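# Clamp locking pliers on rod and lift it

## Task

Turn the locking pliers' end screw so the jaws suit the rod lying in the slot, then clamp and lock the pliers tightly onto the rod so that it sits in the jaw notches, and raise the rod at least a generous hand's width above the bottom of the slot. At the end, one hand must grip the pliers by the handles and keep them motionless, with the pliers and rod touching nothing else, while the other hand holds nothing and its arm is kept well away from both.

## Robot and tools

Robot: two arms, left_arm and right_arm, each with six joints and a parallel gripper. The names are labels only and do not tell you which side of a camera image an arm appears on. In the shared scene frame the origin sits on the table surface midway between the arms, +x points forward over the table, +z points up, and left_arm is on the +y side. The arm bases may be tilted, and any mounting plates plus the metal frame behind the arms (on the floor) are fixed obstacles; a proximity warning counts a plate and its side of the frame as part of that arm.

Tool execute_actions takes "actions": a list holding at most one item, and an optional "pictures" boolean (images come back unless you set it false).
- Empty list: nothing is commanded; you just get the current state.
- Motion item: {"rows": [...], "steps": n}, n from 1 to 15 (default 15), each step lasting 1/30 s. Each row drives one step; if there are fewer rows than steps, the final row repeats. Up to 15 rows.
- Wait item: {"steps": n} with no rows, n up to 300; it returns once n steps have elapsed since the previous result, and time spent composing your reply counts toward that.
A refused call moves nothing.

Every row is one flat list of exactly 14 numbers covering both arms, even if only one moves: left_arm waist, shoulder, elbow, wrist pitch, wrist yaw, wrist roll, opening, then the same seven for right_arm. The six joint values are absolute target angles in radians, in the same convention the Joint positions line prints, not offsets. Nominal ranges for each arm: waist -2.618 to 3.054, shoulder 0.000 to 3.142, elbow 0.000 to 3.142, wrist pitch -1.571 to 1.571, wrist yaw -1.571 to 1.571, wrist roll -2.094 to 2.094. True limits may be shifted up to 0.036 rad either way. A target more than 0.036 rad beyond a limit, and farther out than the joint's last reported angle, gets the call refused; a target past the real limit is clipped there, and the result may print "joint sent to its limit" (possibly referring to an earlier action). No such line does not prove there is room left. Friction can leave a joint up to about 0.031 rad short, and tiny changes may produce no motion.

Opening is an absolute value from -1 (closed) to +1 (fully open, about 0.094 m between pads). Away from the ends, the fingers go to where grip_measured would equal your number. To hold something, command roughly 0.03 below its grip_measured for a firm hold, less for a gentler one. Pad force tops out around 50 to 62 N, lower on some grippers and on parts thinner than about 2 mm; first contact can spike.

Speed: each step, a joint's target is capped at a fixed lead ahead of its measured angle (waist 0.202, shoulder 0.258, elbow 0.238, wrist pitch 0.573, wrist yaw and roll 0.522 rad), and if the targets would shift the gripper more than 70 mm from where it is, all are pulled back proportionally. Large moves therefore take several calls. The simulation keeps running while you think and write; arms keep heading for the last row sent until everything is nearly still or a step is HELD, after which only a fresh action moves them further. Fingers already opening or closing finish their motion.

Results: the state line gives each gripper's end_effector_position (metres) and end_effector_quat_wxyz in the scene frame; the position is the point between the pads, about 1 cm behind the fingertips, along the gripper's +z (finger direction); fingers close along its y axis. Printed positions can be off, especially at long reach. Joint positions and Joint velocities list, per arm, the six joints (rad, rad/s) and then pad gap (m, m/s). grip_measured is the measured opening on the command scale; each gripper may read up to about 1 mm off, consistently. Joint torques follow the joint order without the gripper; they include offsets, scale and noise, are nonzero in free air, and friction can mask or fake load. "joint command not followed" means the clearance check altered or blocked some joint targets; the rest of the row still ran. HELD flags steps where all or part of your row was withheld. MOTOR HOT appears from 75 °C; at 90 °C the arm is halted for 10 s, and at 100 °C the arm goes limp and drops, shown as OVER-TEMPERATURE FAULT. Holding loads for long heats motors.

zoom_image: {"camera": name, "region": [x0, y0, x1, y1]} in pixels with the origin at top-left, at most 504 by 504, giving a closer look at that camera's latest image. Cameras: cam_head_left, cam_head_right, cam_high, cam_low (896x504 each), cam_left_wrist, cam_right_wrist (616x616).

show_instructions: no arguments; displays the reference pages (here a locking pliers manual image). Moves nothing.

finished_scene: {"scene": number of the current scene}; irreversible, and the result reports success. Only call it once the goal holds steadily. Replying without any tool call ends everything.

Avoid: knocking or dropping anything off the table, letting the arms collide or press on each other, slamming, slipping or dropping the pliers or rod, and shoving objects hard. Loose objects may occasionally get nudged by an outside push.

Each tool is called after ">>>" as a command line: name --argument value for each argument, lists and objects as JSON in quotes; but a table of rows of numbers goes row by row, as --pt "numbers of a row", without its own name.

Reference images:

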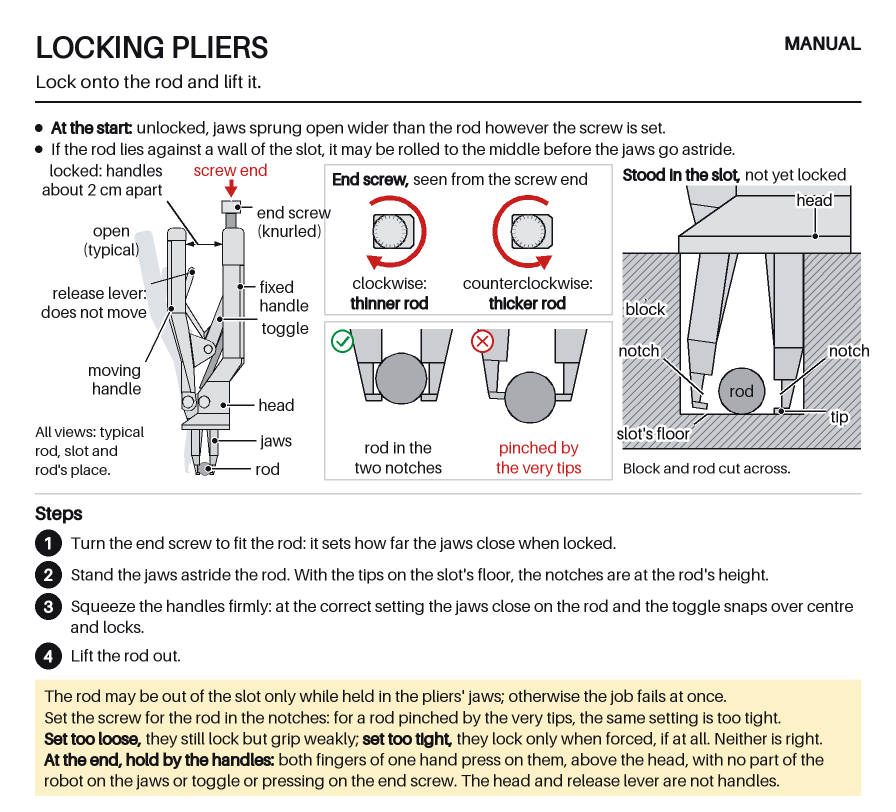

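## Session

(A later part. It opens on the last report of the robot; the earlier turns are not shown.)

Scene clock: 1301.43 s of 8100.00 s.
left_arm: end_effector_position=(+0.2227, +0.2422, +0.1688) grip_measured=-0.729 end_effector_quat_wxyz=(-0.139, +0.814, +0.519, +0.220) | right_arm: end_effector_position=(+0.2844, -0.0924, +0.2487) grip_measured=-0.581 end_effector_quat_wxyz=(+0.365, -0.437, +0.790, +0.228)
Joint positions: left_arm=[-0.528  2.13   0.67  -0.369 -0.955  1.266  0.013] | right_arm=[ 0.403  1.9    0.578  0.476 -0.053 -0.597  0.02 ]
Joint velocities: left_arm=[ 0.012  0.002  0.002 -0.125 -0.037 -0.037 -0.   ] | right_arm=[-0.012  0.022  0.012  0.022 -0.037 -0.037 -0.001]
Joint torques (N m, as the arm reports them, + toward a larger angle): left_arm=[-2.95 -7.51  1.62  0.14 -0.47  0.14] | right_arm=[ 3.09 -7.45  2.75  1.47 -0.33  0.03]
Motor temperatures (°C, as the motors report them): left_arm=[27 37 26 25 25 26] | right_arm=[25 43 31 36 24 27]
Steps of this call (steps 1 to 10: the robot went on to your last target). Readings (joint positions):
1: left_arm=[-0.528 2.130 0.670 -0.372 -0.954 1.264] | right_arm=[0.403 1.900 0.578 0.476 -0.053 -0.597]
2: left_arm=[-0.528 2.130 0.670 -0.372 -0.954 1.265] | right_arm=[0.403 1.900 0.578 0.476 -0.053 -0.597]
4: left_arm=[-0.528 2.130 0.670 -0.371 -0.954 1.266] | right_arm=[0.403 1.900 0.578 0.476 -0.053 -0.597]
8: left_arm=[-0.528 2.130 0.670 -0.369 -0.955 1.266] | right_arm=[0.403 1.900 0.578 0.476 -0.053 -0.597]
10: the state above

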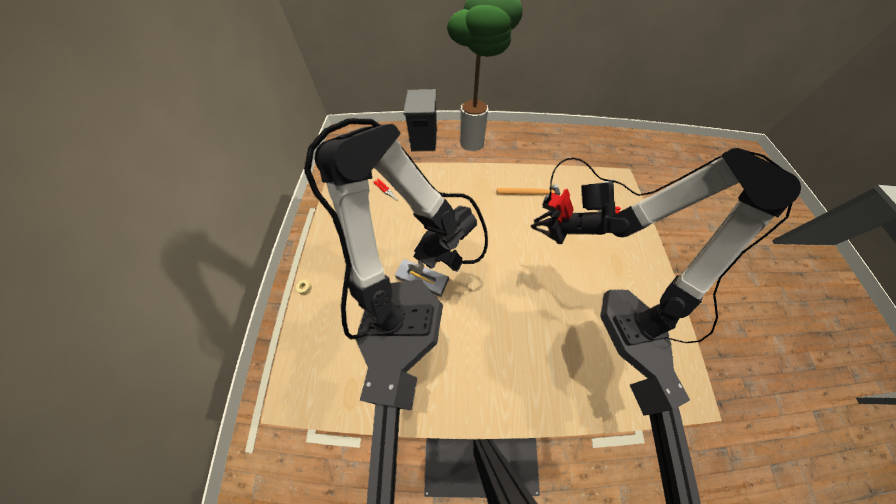

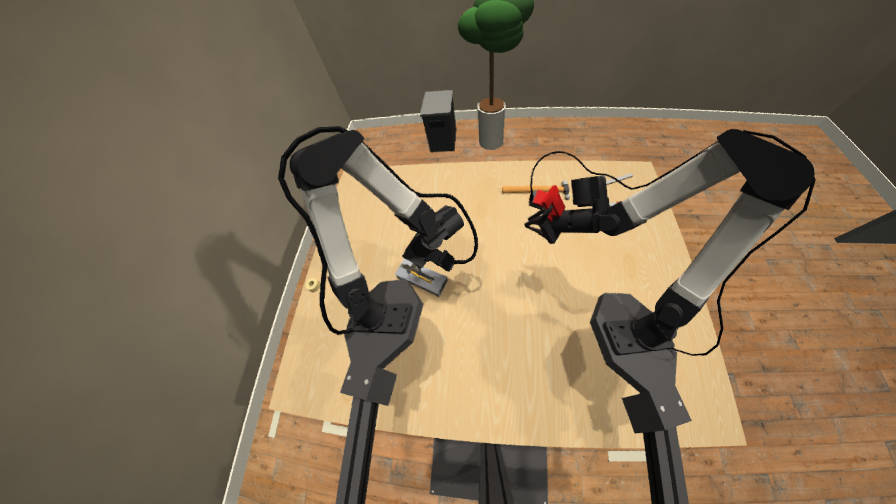

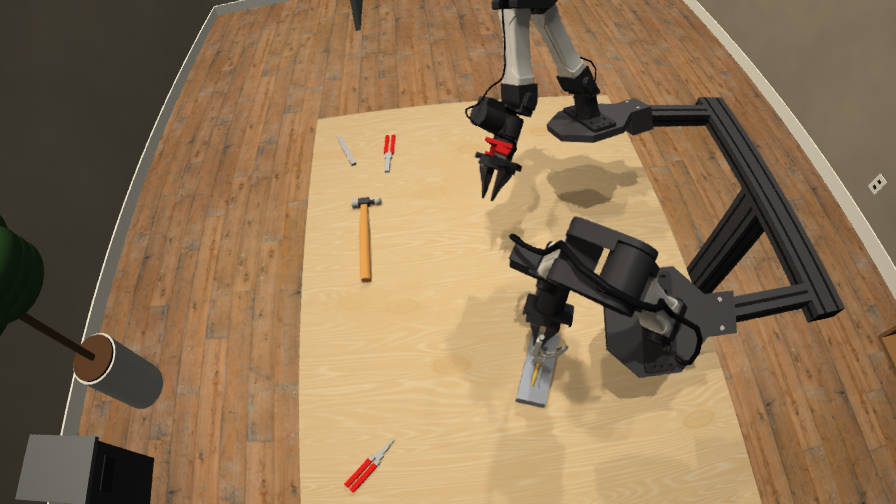

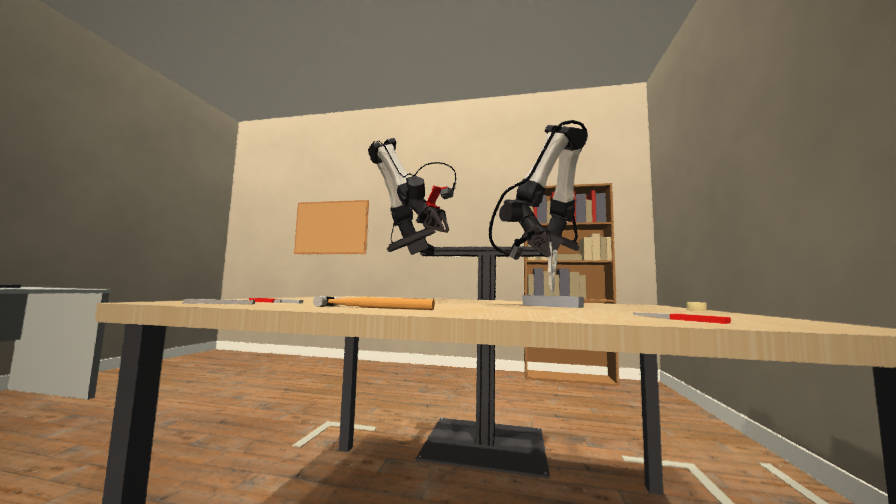

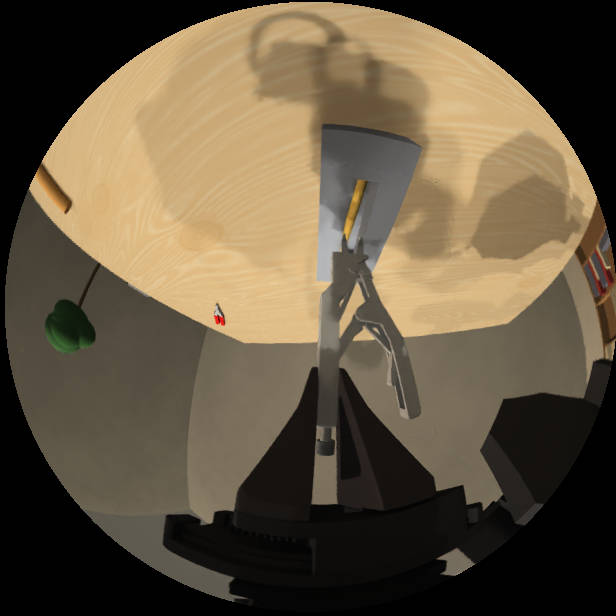

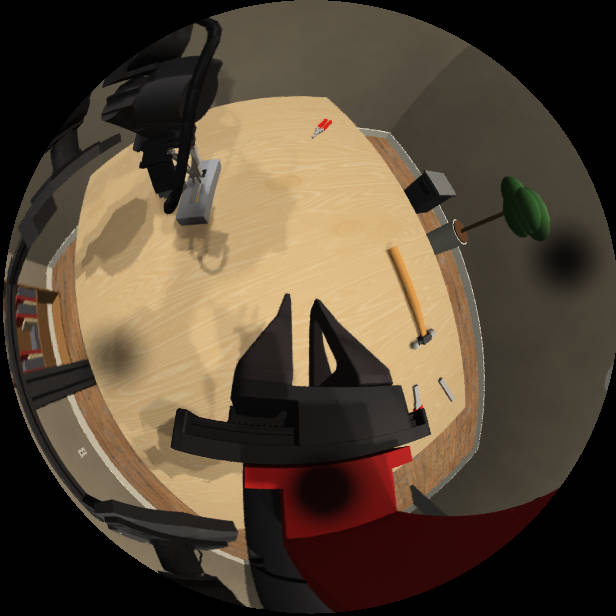

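>>> execute_actions --actions '[{"rows":[[-0.504,2.155,0.648,-0.314,-0.982,1.3,-0.77,0.4,1.895,0.55,0.455,-0.05,-0.6,-0.58],[-0.504,2.155,0.648,-0.314,-0.982,1.3,-0.77,0.4,1.895,0.55,0.455,-0.05,-0.6,-0.58],[-0.504,2.155,0.648,-0.314,-0.982,1.3,-0.77,0.4,1.895,0.55,0.455,-0.05,-0.6,-0.58],[-0.504,2.155,0.648,-0.314,-0.982,1.3,-0.77,0.4,1.895,0.55,0.455,-0.05,-0.6,-0.58],[-0.504,2.168,0.648,-0.314,-0.982,1.3,-0.77,0.4,1.895,0.55,0.455,-0.05,-0.6,-0.58]],"steps":15}]' --pictures false

>>> execute_actions --actions '[{"steps":8}]'

>>> zoom_image --camera "cam_left_wrist" --region '[300, 170, 410, 290]'

>>> zoom_image --camera "cam_low" --region '[500, 230, 600, 310]'

Scene clock: 1309.93 s of 8100.00 s.
left_arm: end_effector_position=(+0.2233, +0.2419, +0.1618) grip_measured=-0.729 end_effector_quat_wxyz=(-0.140, +0.815, +0.518, +0.220) | right_arm: end_effector_position=(+0.2844, -0.0924, +0.2487) grip_measured=-0.581 end_effector_quat_wxyz=(+0.365, -0.437, +0.790, +0.228)
Joint positions: left_arm=[-0.515  2.156  0.667 -0.322 -0.959  1.292  0.013] | right_arm=[ 0.403  1.9    0.578  0.476 -0.053 -0.597  0.02 ]
Joint velocities: left_arm=[-0.007 -0.002  0.002  0.022  0.022 -0.022 -0.   ] | right_arm=[ 0.012  0.007  0.007  0.022 -0.037 -0.022  0.   ]
Joint torques (N m, as the arm reports them, + toward a larger angle): left_arm=[-2.88 -7.4   1.1   0.13 -0.47  0.14] | right_arm=[ 3.02 -7.26  2.76  1.47 -0.31  0.04]
Motor temperatures (°C, as the motors report them): left_arm=[27 36 26 25 25 26] | right_arm=[25 43 31 36 24 27]
Steps of this call (steps 1 to 15: the robot went on to your last target; steps 16 to 240: nothing new was sent; steps 241 to 255: all 15 steps of this action). Readings (joint positions):
241: left_arm=[-0.527 2.131 0.670 -0.363 -0.955 1.271] | right_arm=[0.403 1.900 0.578 0.476 -0.053 -0.597]
242: left_arm=[-0.523 2.134 0.669 -0.354 -0.956 1.275] | right_arm=[0.403 1.900 0.578 0.476 -0.053 -0.597]
244: left_arm=[-0.517 2.140 0.668 -0.341 -0.957 1.281] | right_arm=[0.403 1.900 0.578 0.476 -0.053 -0.597]
248: left_arm=[-0.515 2.153 0.667 -0.329 -0.959 1.288] | right_arm=[0.403 1.900 0.578 0.476 -0.053 -0.597]
255: the state above

Scene clock: 1310.20 s of 8100.00 s.
left_arm: end_effector_position=(+0.2235, +0.2417, +0.1618) grip_measured=-0.729 end_effector_quat_wxyz=(-0.140, +0.815, +0.518, +0.220) | right_arm: end_effector_position=(+0.2844, -0.0924, +0.2487) grip_measured=-0.581 end_effector_quat_wxyz=(+0.365, -0.437, +0.790, +0.228)
Joint positions: left_arm=[-0.515  2.156  0.667 -0.321 -0.959  1.292  0.013] | right_arm=[ 0.403  1.9    0.578  0.476 -0.053 -0.597  0.02 ]
Joint velocities: left_arm=[-0.007  0.007 -0.017  0.066  0.007 -0.037  0.001] | right_arm=[-0.007 -0.002  0.012 -0.066  0.037  0.022 -0.001]
Joint torques (N m, as the arm reports them, + toward a larger angle): left_arm=[-2.88 -7.41  1.1   0.13 -0.47  0.17] | right_arm=[ 2.81 -7.35  2.71  1.51 -0.31  0.04]
Motor temperatures (°C, as the motors report them): left_arm=[27 36 26 25 25 26] | right_arm=[25 43 31 36 24 27]
Steps of this call (steps 1 to 8: the robot went on to your last target). Readings (joint positions):
1: left_arm=[-0.515 2.156 0.667 -0.322 -0.959 1.292] | right_arm=[0.403 1.900 0.578 0.476 -0.053 -0.597]
2: left_arm=[-0.515 2.156 0.667 -0.322 -0.959 1.292] | right_arm=[0.403 1.900 0.578 0.476 -0.053 -0.597]
4: left_arm=[-0.515 2.156 0.667 -0.321 -0.959 1.292] | right_arm=[0.403 1.900 0.578 0.476 -0.053 -0.597]
8: the state above

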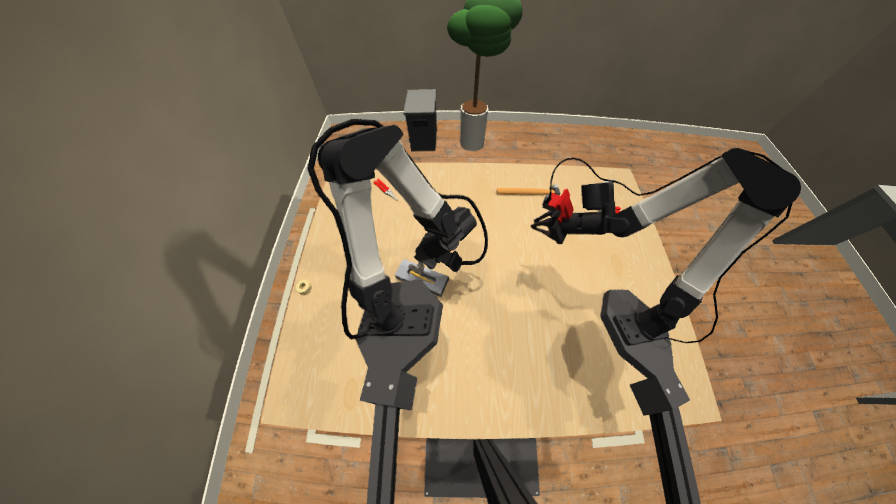

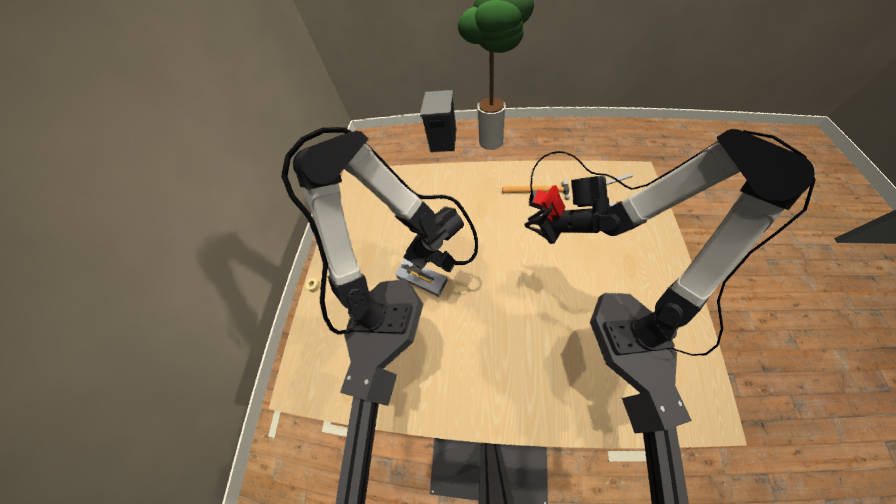

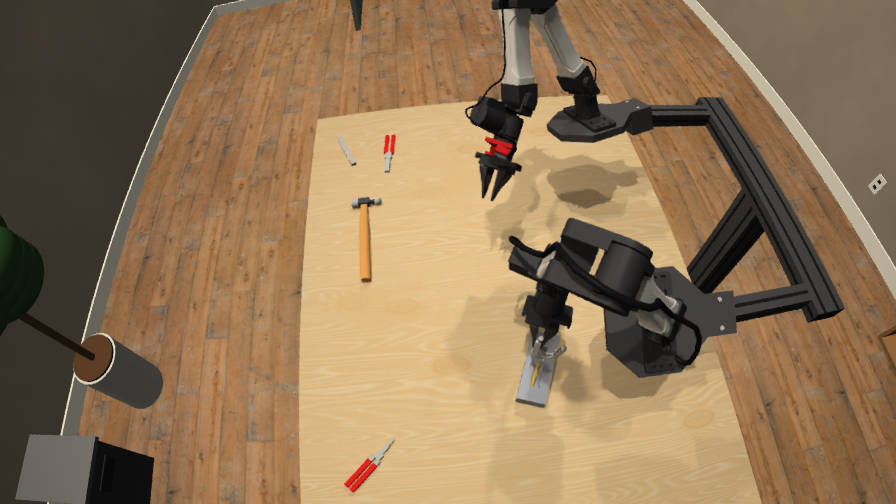

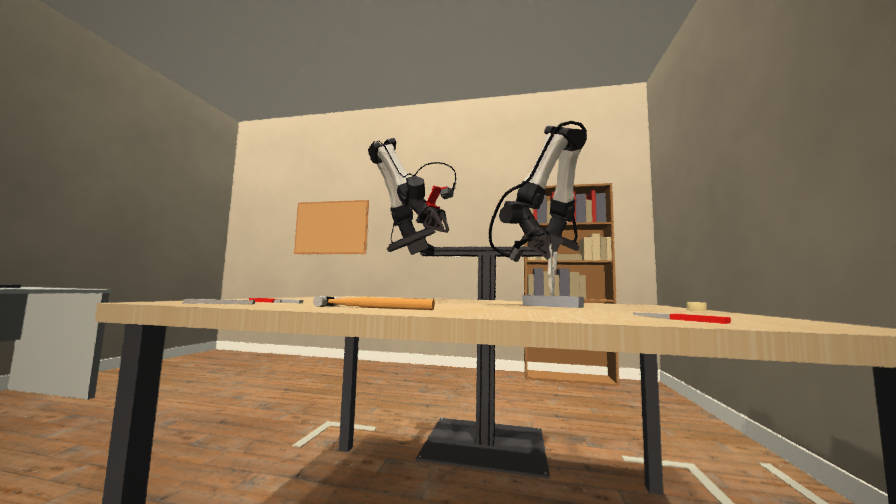

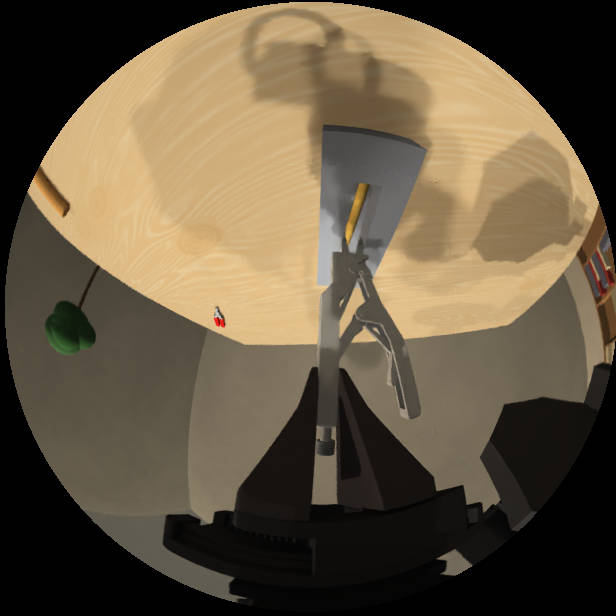

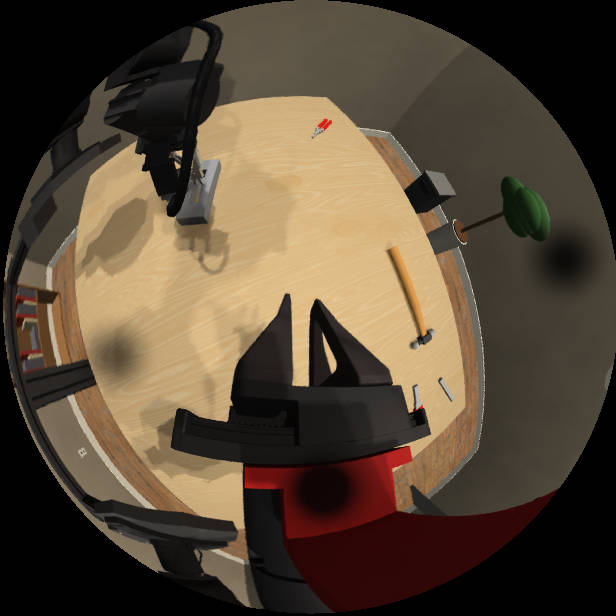

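Region (300, 170, 410, 290) of cam_left_wrist's 616x616 image, scaled by 4.200, with more detail than that image has; it fills the left 462 columns of this view, and the rest is white.

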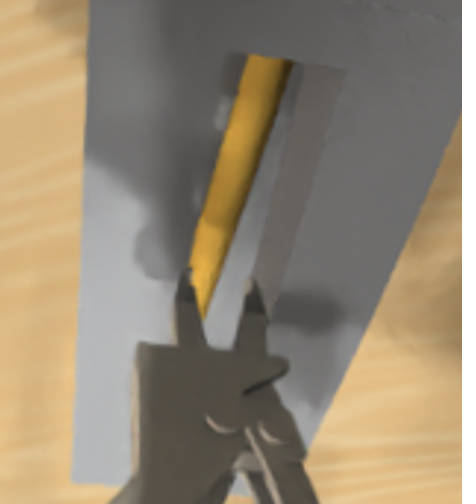

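Region (500, 230, 600, 310) of cam_low's 896x504 image, scaled by 5.040, with more detail than that image has; it fills the top 403 rows of this view, and the rest is white.

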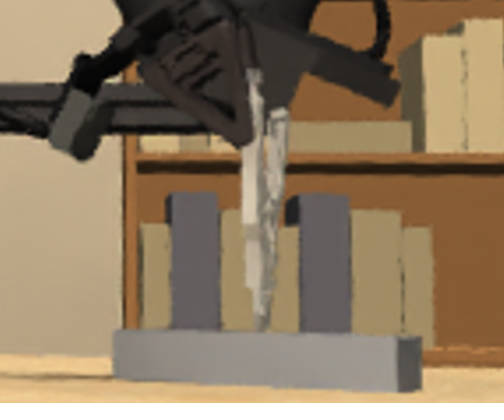

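>>> execute_actions --actions '[{"rows":[[-0.504,2.168,0.64,-0.314,-0.982,1.3,-0.77,0.4,1.895,0.55,0.455,-0.05,-0.6,-0.58]],"steps":12}]'

>>> zoom_image --camera "cam_left_wrist" --region '[300, 170, 410, 290]'

Scene clock: 1314.10 s of 8100.00 s.
left_arm: end_effector_position=(+0.2203, +0.2436, +0.1611) grip_measured=-0.729 end_effector_quat_wxyz=(-0.142, +0.816, +0.516, +0.219) | right_arm: end_effector_position=(+0.2844, -0.0924, +0.2487) grip_measured=-0.581 end_effector_quat_wxyz=(+0.365, -0.437, +0.790, +0.228)
Joint positions: left_arm=[-0.515  2.156  0.657 -0.318 -0.959  1.293  0.013] | right_arm=[ 0.403  1.9    0.578  0.476 -0.053 -0.597  0.02 ]
Joint velocities: left_arm=[ 0.012 -0.002 -0.012 -0.007 -0.022 -0.007 -0.001] | right_arm=[-0.002  0.022  0.002 -0.022  0.007 -0.022 -0.   ]
Joint torques (N m, as the arm reports them, + toward a larger angle): left_arm=[-2.84 -7.34  1.19  0.11 -0.46  0.17] | right_arm=[ 2.94 -7.42  2.7   1.49 -0.3   0.03]
Motor temperatures (°C, as the motors report them): left_arm=[27 36 26 25 25 26] | right_arm=[26 43 31 36 24 27]
Steps of this call (steps 1 to 15: the robot went on to your last target; steps 16 to 105: nothing new was sent; steps 106 to 117: all 12 steps of this action). Readings (joint positions):
106: left_arm=[-0.515 2.156 0.667 -0.320 -0.959 1.292] | right_arm=[0.403 1.900 0.578 0.476 -0.053 -0.597]
107: left_arm=[-0.515 2.156 0.665 -0.319 -0.959 1.292] | right_arm=[0.403 1.900 0.578 0.476 -0.053 -0.597]
109: left_arm=[-0.515 2.156 0.660 -0.318 -0.959 1.292] | right_arm=[0.403 1.900 0.578 0.476 -0.053 -0.597]
113: left_arm=[-0.515 2.156 0.657 -0.318 -0.959 1.293] | right_arm=[0.403 1.900 0.578 0.476 -0.053 -0.597]
117: the state above

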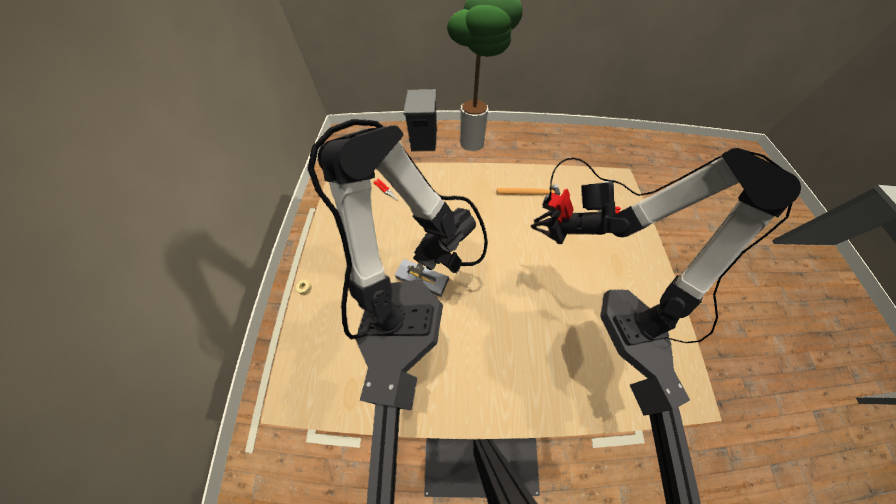

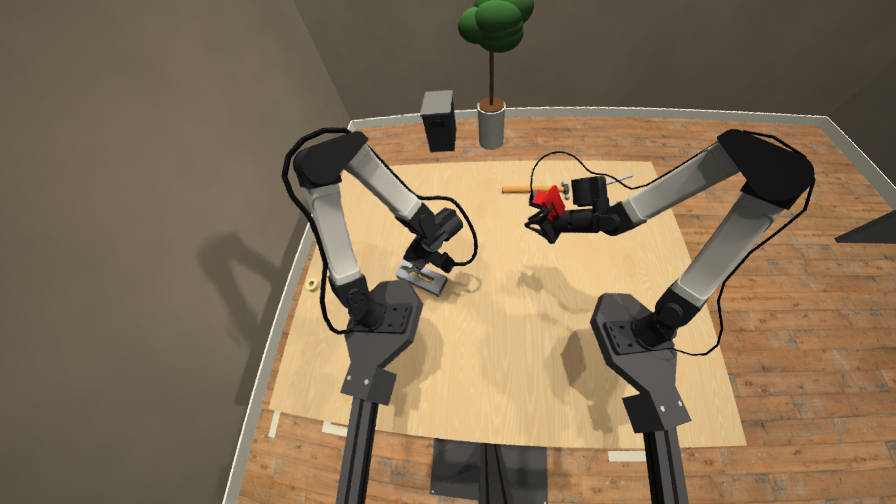

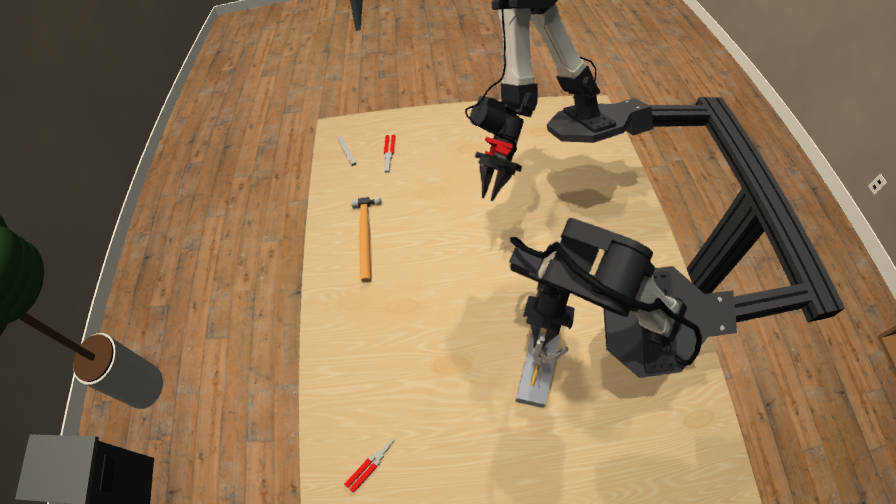

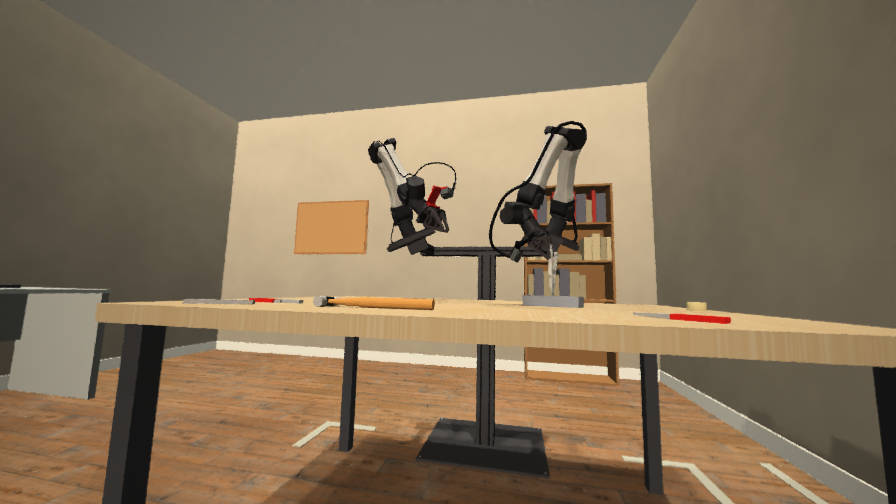

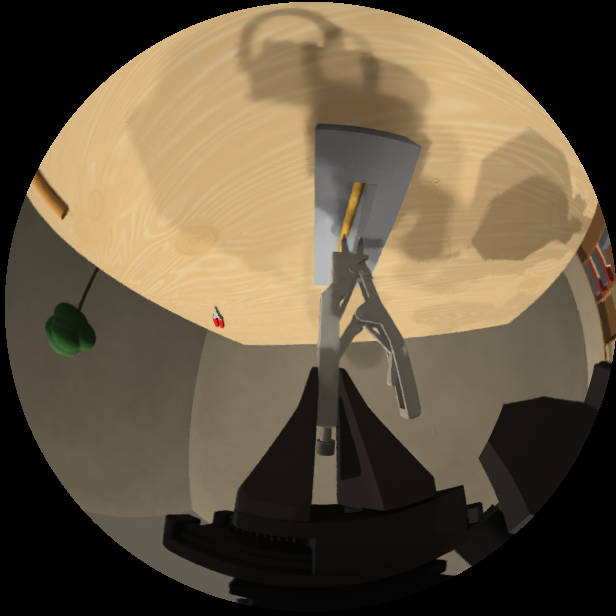

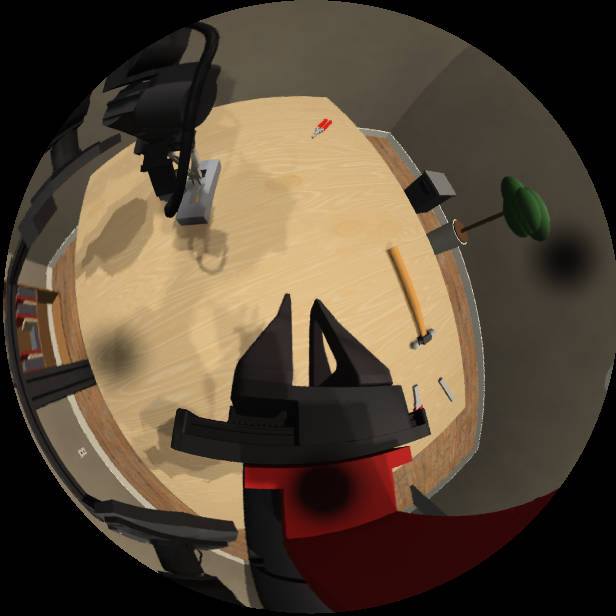

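Region (300, 170, 410, 290) of cam_left_wrist's 616x616 image, scaled by 4.200, with more detail than that image has; it fills the left 462 columns of this view, and the rest is white.

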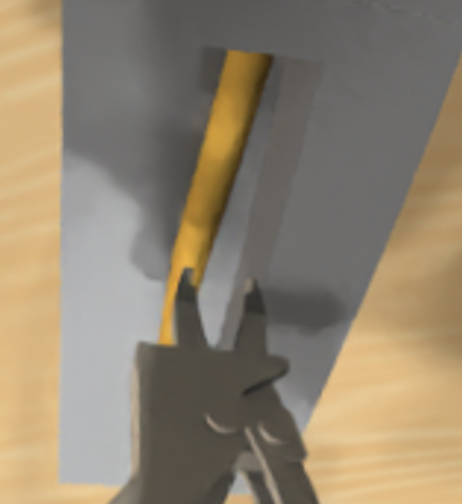

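>>> execute_actions --actions '[{"rows":[[-0.502,2.168,0.64,-0.30,-0.983,1.305,-0.77,0.4,1.895,0.55,0.455,-0.05,-0.6,-0.58],[-0.5,2.171,0.64,-0.293,-0.983,1.308,-0.77,0.4,1.895,0.55,0.455,-0.05,-0.6,-0.58],[-0.498,2.175,0.64,-0.286,-0.984,1.312,-0.77,0.4,1.895,0.55,0.455,-0.05,-0.6,-0.58],[-0.496,2.178,0.64,-0.279,-0.984,1.315,-0.77,0.4,1.895,0.55,0.455,-0.05,-0.6,-0.58],[-0.494,2.182,0.64,-0.272,-0.985,1.318,-0.77,0.4,1.895,0.55,0.455,-0.05,-0.6,-0.58],[-0.492,2.185,0.64,-0.265,-0.985,1.322,-0.77,0.4,1.895,0.55,0.455,-0.05,-0.6,-0.58],[-0.49,2.189,0.64,-0.258,-0.986,1.325,-0.77,0.4,1.895,0.55,0.455,-0.05,-0.6,-0.58],[-0.488,2.192,0.64,-0.252,-0.986,1.328,-0.77,0.4,1.895,0.55,0.455,-0.05,-0.6,-0.58],[-0.486,2.196,0.64,-0.249,-0.987,1.332,-0.77,0.4,1.895,0.55,0.455,-0.05,-0.6,-0.58],[-0.485,2.199,0.64,-0.249,-0.987,1.332,-0.77,0.4,1.895,0.55,0.455,-0.05,-0.6,-0.58],[-0.485,2.203,0.64,-0.249,-0.987,1.332,-0.77,0.4,1.895,0.55,0.455,-0.05,-0.6,-0.58]],"steps":15}]' --pictures false

>>> execute_actions --actions '[{"steps":8}]'

>>> zoom_image --camera "cam_left_wrist" --region '[300, 170, 410, 290]'

Scene clock: 1323.83 s of 8100.00 s.
left_arm: end_effector_position=(+0.2211, +0.2433, +0.1520) grip_measured=-0.729 end_effector_quat_wxyz=(-0.144, +0.816, +0.516, +0.218) | right_arm: end_effector_position=(+0.2844, -0.0924, +0.2487) grip_measured=-0.581 end_effector_quat_wxyz=(+0.365, -0.437, +0.790, +0.228)
Joint positions: left_arm=[-0.496  2.19   0.657 -0.263 -0.962  1.321  0.013] | right_arm=[ 0.403  1.9    0.578  0.476 -0.053 -0.597  0.02 ]
Joint velocities: left_arm=[-0.007  0.002  0.007  0.022 -0.037 -0.095  0.   ] | right_arm=[ 0.002 -0.002  0.017  0.007 -0.022 -0.066 -0.   ]
Joint torques (N m, as the arm reports them, + toward a larger angle): left_arm=[-2.85 -7.55  0.95  0.18 -0.48  0.15] | right_arm=[ 3.05 -7.41  2.74  1.49 -0.27  0.03]
Motor temperatures (°C, as the motors report them): left_arm=[27 35 26 25 25 26] | right_arm=[26 43 31 36 24 27]
Steps of this call (steps 1 to 15: the robot went on to your last target; steps 16 to 277: nothing new was sent; steps 278 to 292: all 15 steps of this action). Readings (joint positions):
278: left_arm=[-0.515 2.156 0.657 -0.317 -0.959 1.293] | right_arm=[0.403 1.900 0.578 0.476 -0.053 -0.597]
279: left_arm=[-0.515 2.156 0.657 -0.315 -0.959 1.295] | right_arm=[0.403 1.900 0.578 0.476 -0.053 -0.597]
281: left_arm=[-0.513 2.157 0.657 -0.306 -0.960 1.298] | right_arm=[0.403 1.900 0.578 0.476 -0.053 -0.597]
285: left_arm=[-0.503 2.172 0.657 -0.285 -0.962 1.309] | right_arm=[0.403 1.900 0.578 0.476 -0.053 -0.597]
292: the state above

Scene clock: 1324.10 s of 8100.00 s.
left_arm: end_effector_position=(+0.2214, +0.2432, +0.1520) grip_measured=-0.729 end_effector_quat_wxyz=(-0.143, +0.816, +0.515, +0.218) | right_arm: end_effector_position=(+0.2844, -0.0924, +0.2487) grip_measured=-0.581 end_effector_quat_wxyz=(+0.365, -0.437, +0.790, +0.228)
Joint positions: left_arm=[-0.496  2.19   0.657 -0.261 -0.963  1.325  0.013] | right_arm=[ 0.403  1.9    0.578  0.476 -0.053 -0.597  0.02 ]
Joint velocities: left_arm=[-0.002 -0.012 -0.017  0.022 -0.11   0.095  0.001] | right_arm=[-0.012  0.002 -0.007 -0.037  0.007  0.037  0.001]
Joint torques (N m, as the arm reports them, + toward a larger angle): left_arm=[-2.86 -7.44  1.    0.22 -0.48  0.16] | right_arm=[ 2.94 -7.27  2.86  1.45 -0.31  0.02]
Motor temperatures (°C, as the motors report them): left_arm=[27 35 26 25 25 26] | right_arm=[26 43 31 36 24 27]
Steps of this call (steps 1 to 8: the robot went on to your last target). Readings (joint positions):
1: left_arm=[-0.496 2.190 0.657 -0.261 -0.963 1.322] | right_arm=[0.403 1.900 0.578 0.476 -0.053 -0.597]
2: left_arm=[-0.496 2.190 0.657 -0.261 -0.963 1.322] | right_arm=[0.403 1.900 0.578 0.476 -0.053 -0.597]
4: left_arm=[-0.496 2.190 0.657 -0.261 -0.963 1.324] | right_arm=[0.403 1.900 0.578 0.476 -0.053 -0.597]
8: the state above

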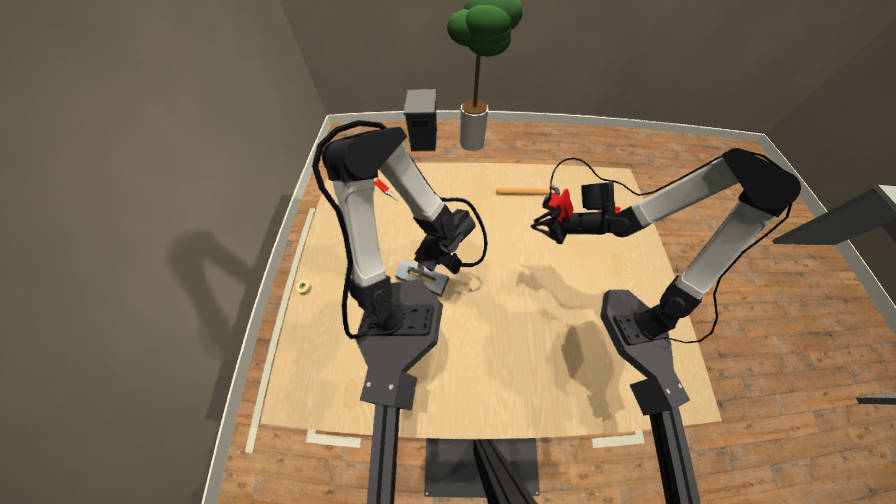

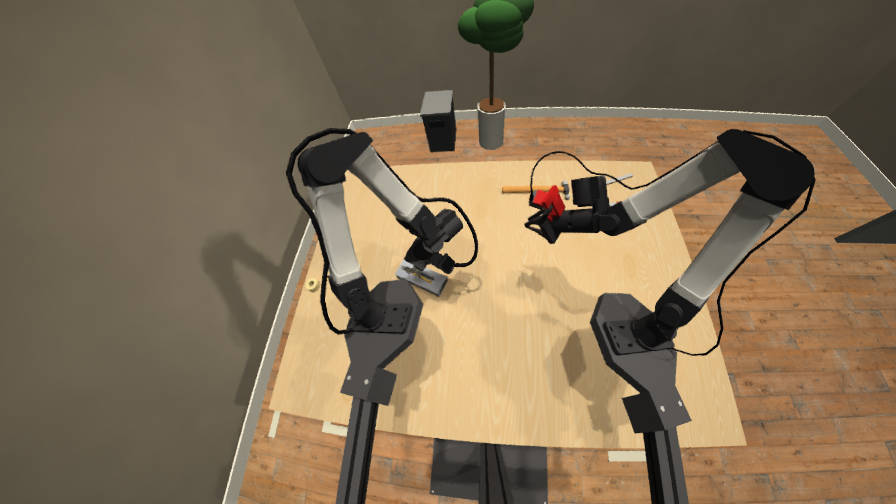

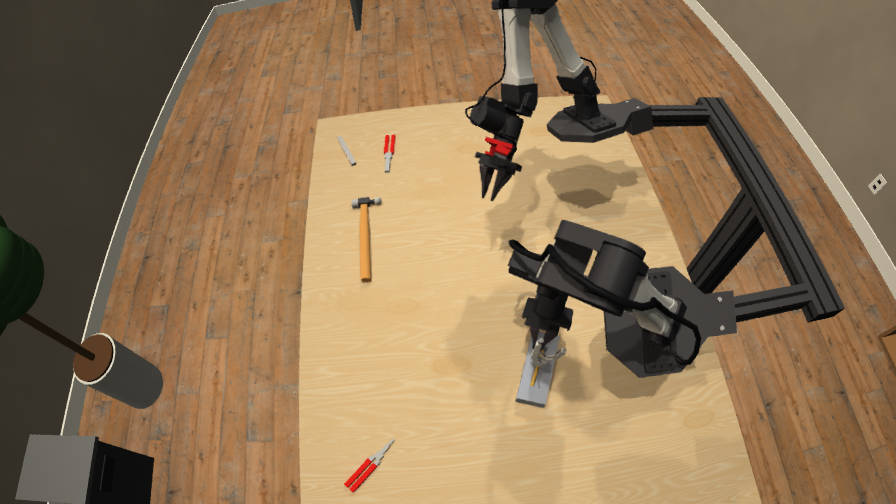

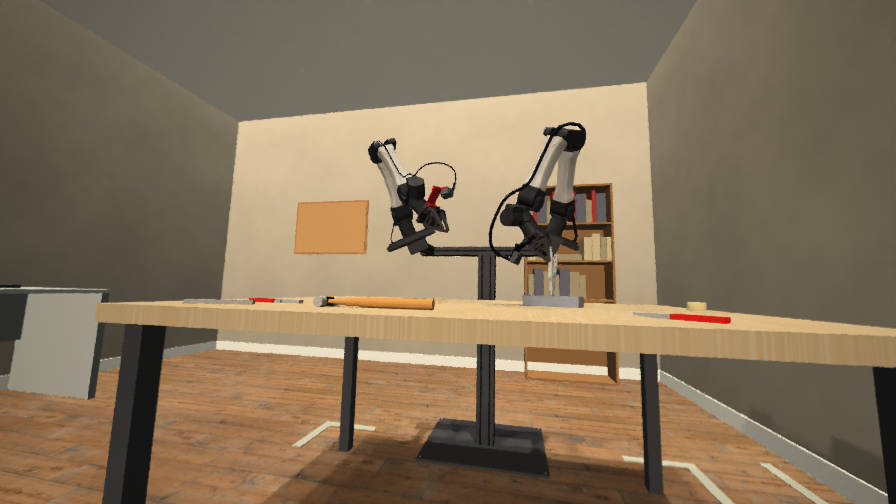

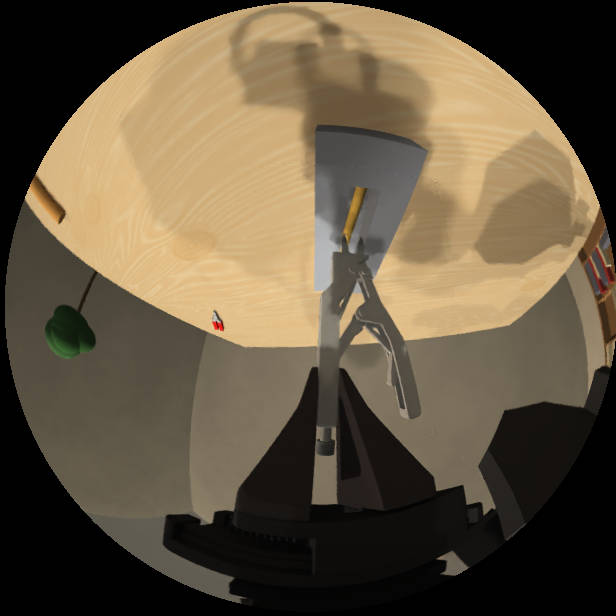

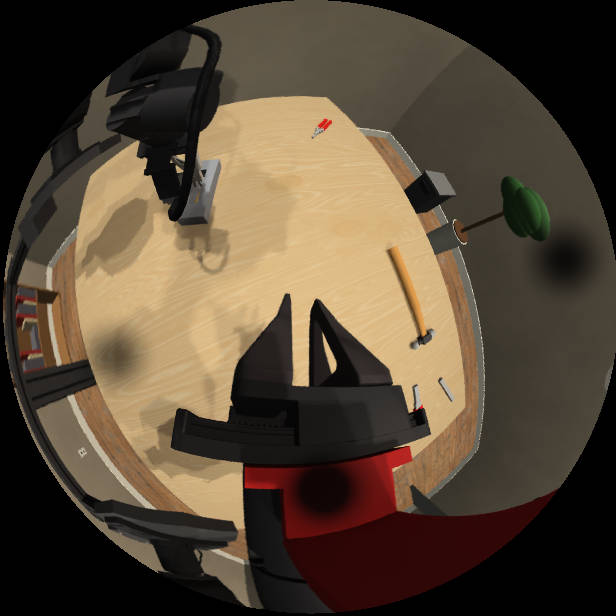

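Region (300, 170, 410, 290) of cam_left_wrist's 616x616 image, scaled by 4.200, with more detail than that image has; it fills the left 462 columns of this view, and the rest is white.

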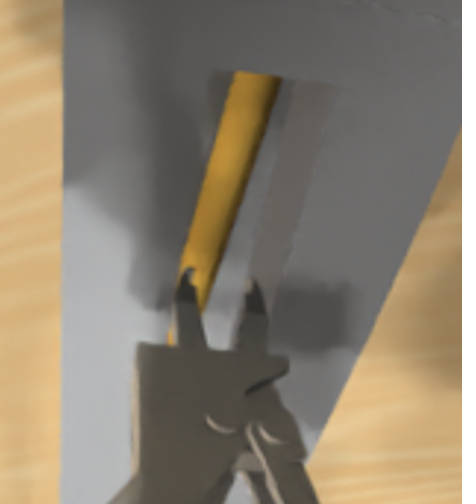

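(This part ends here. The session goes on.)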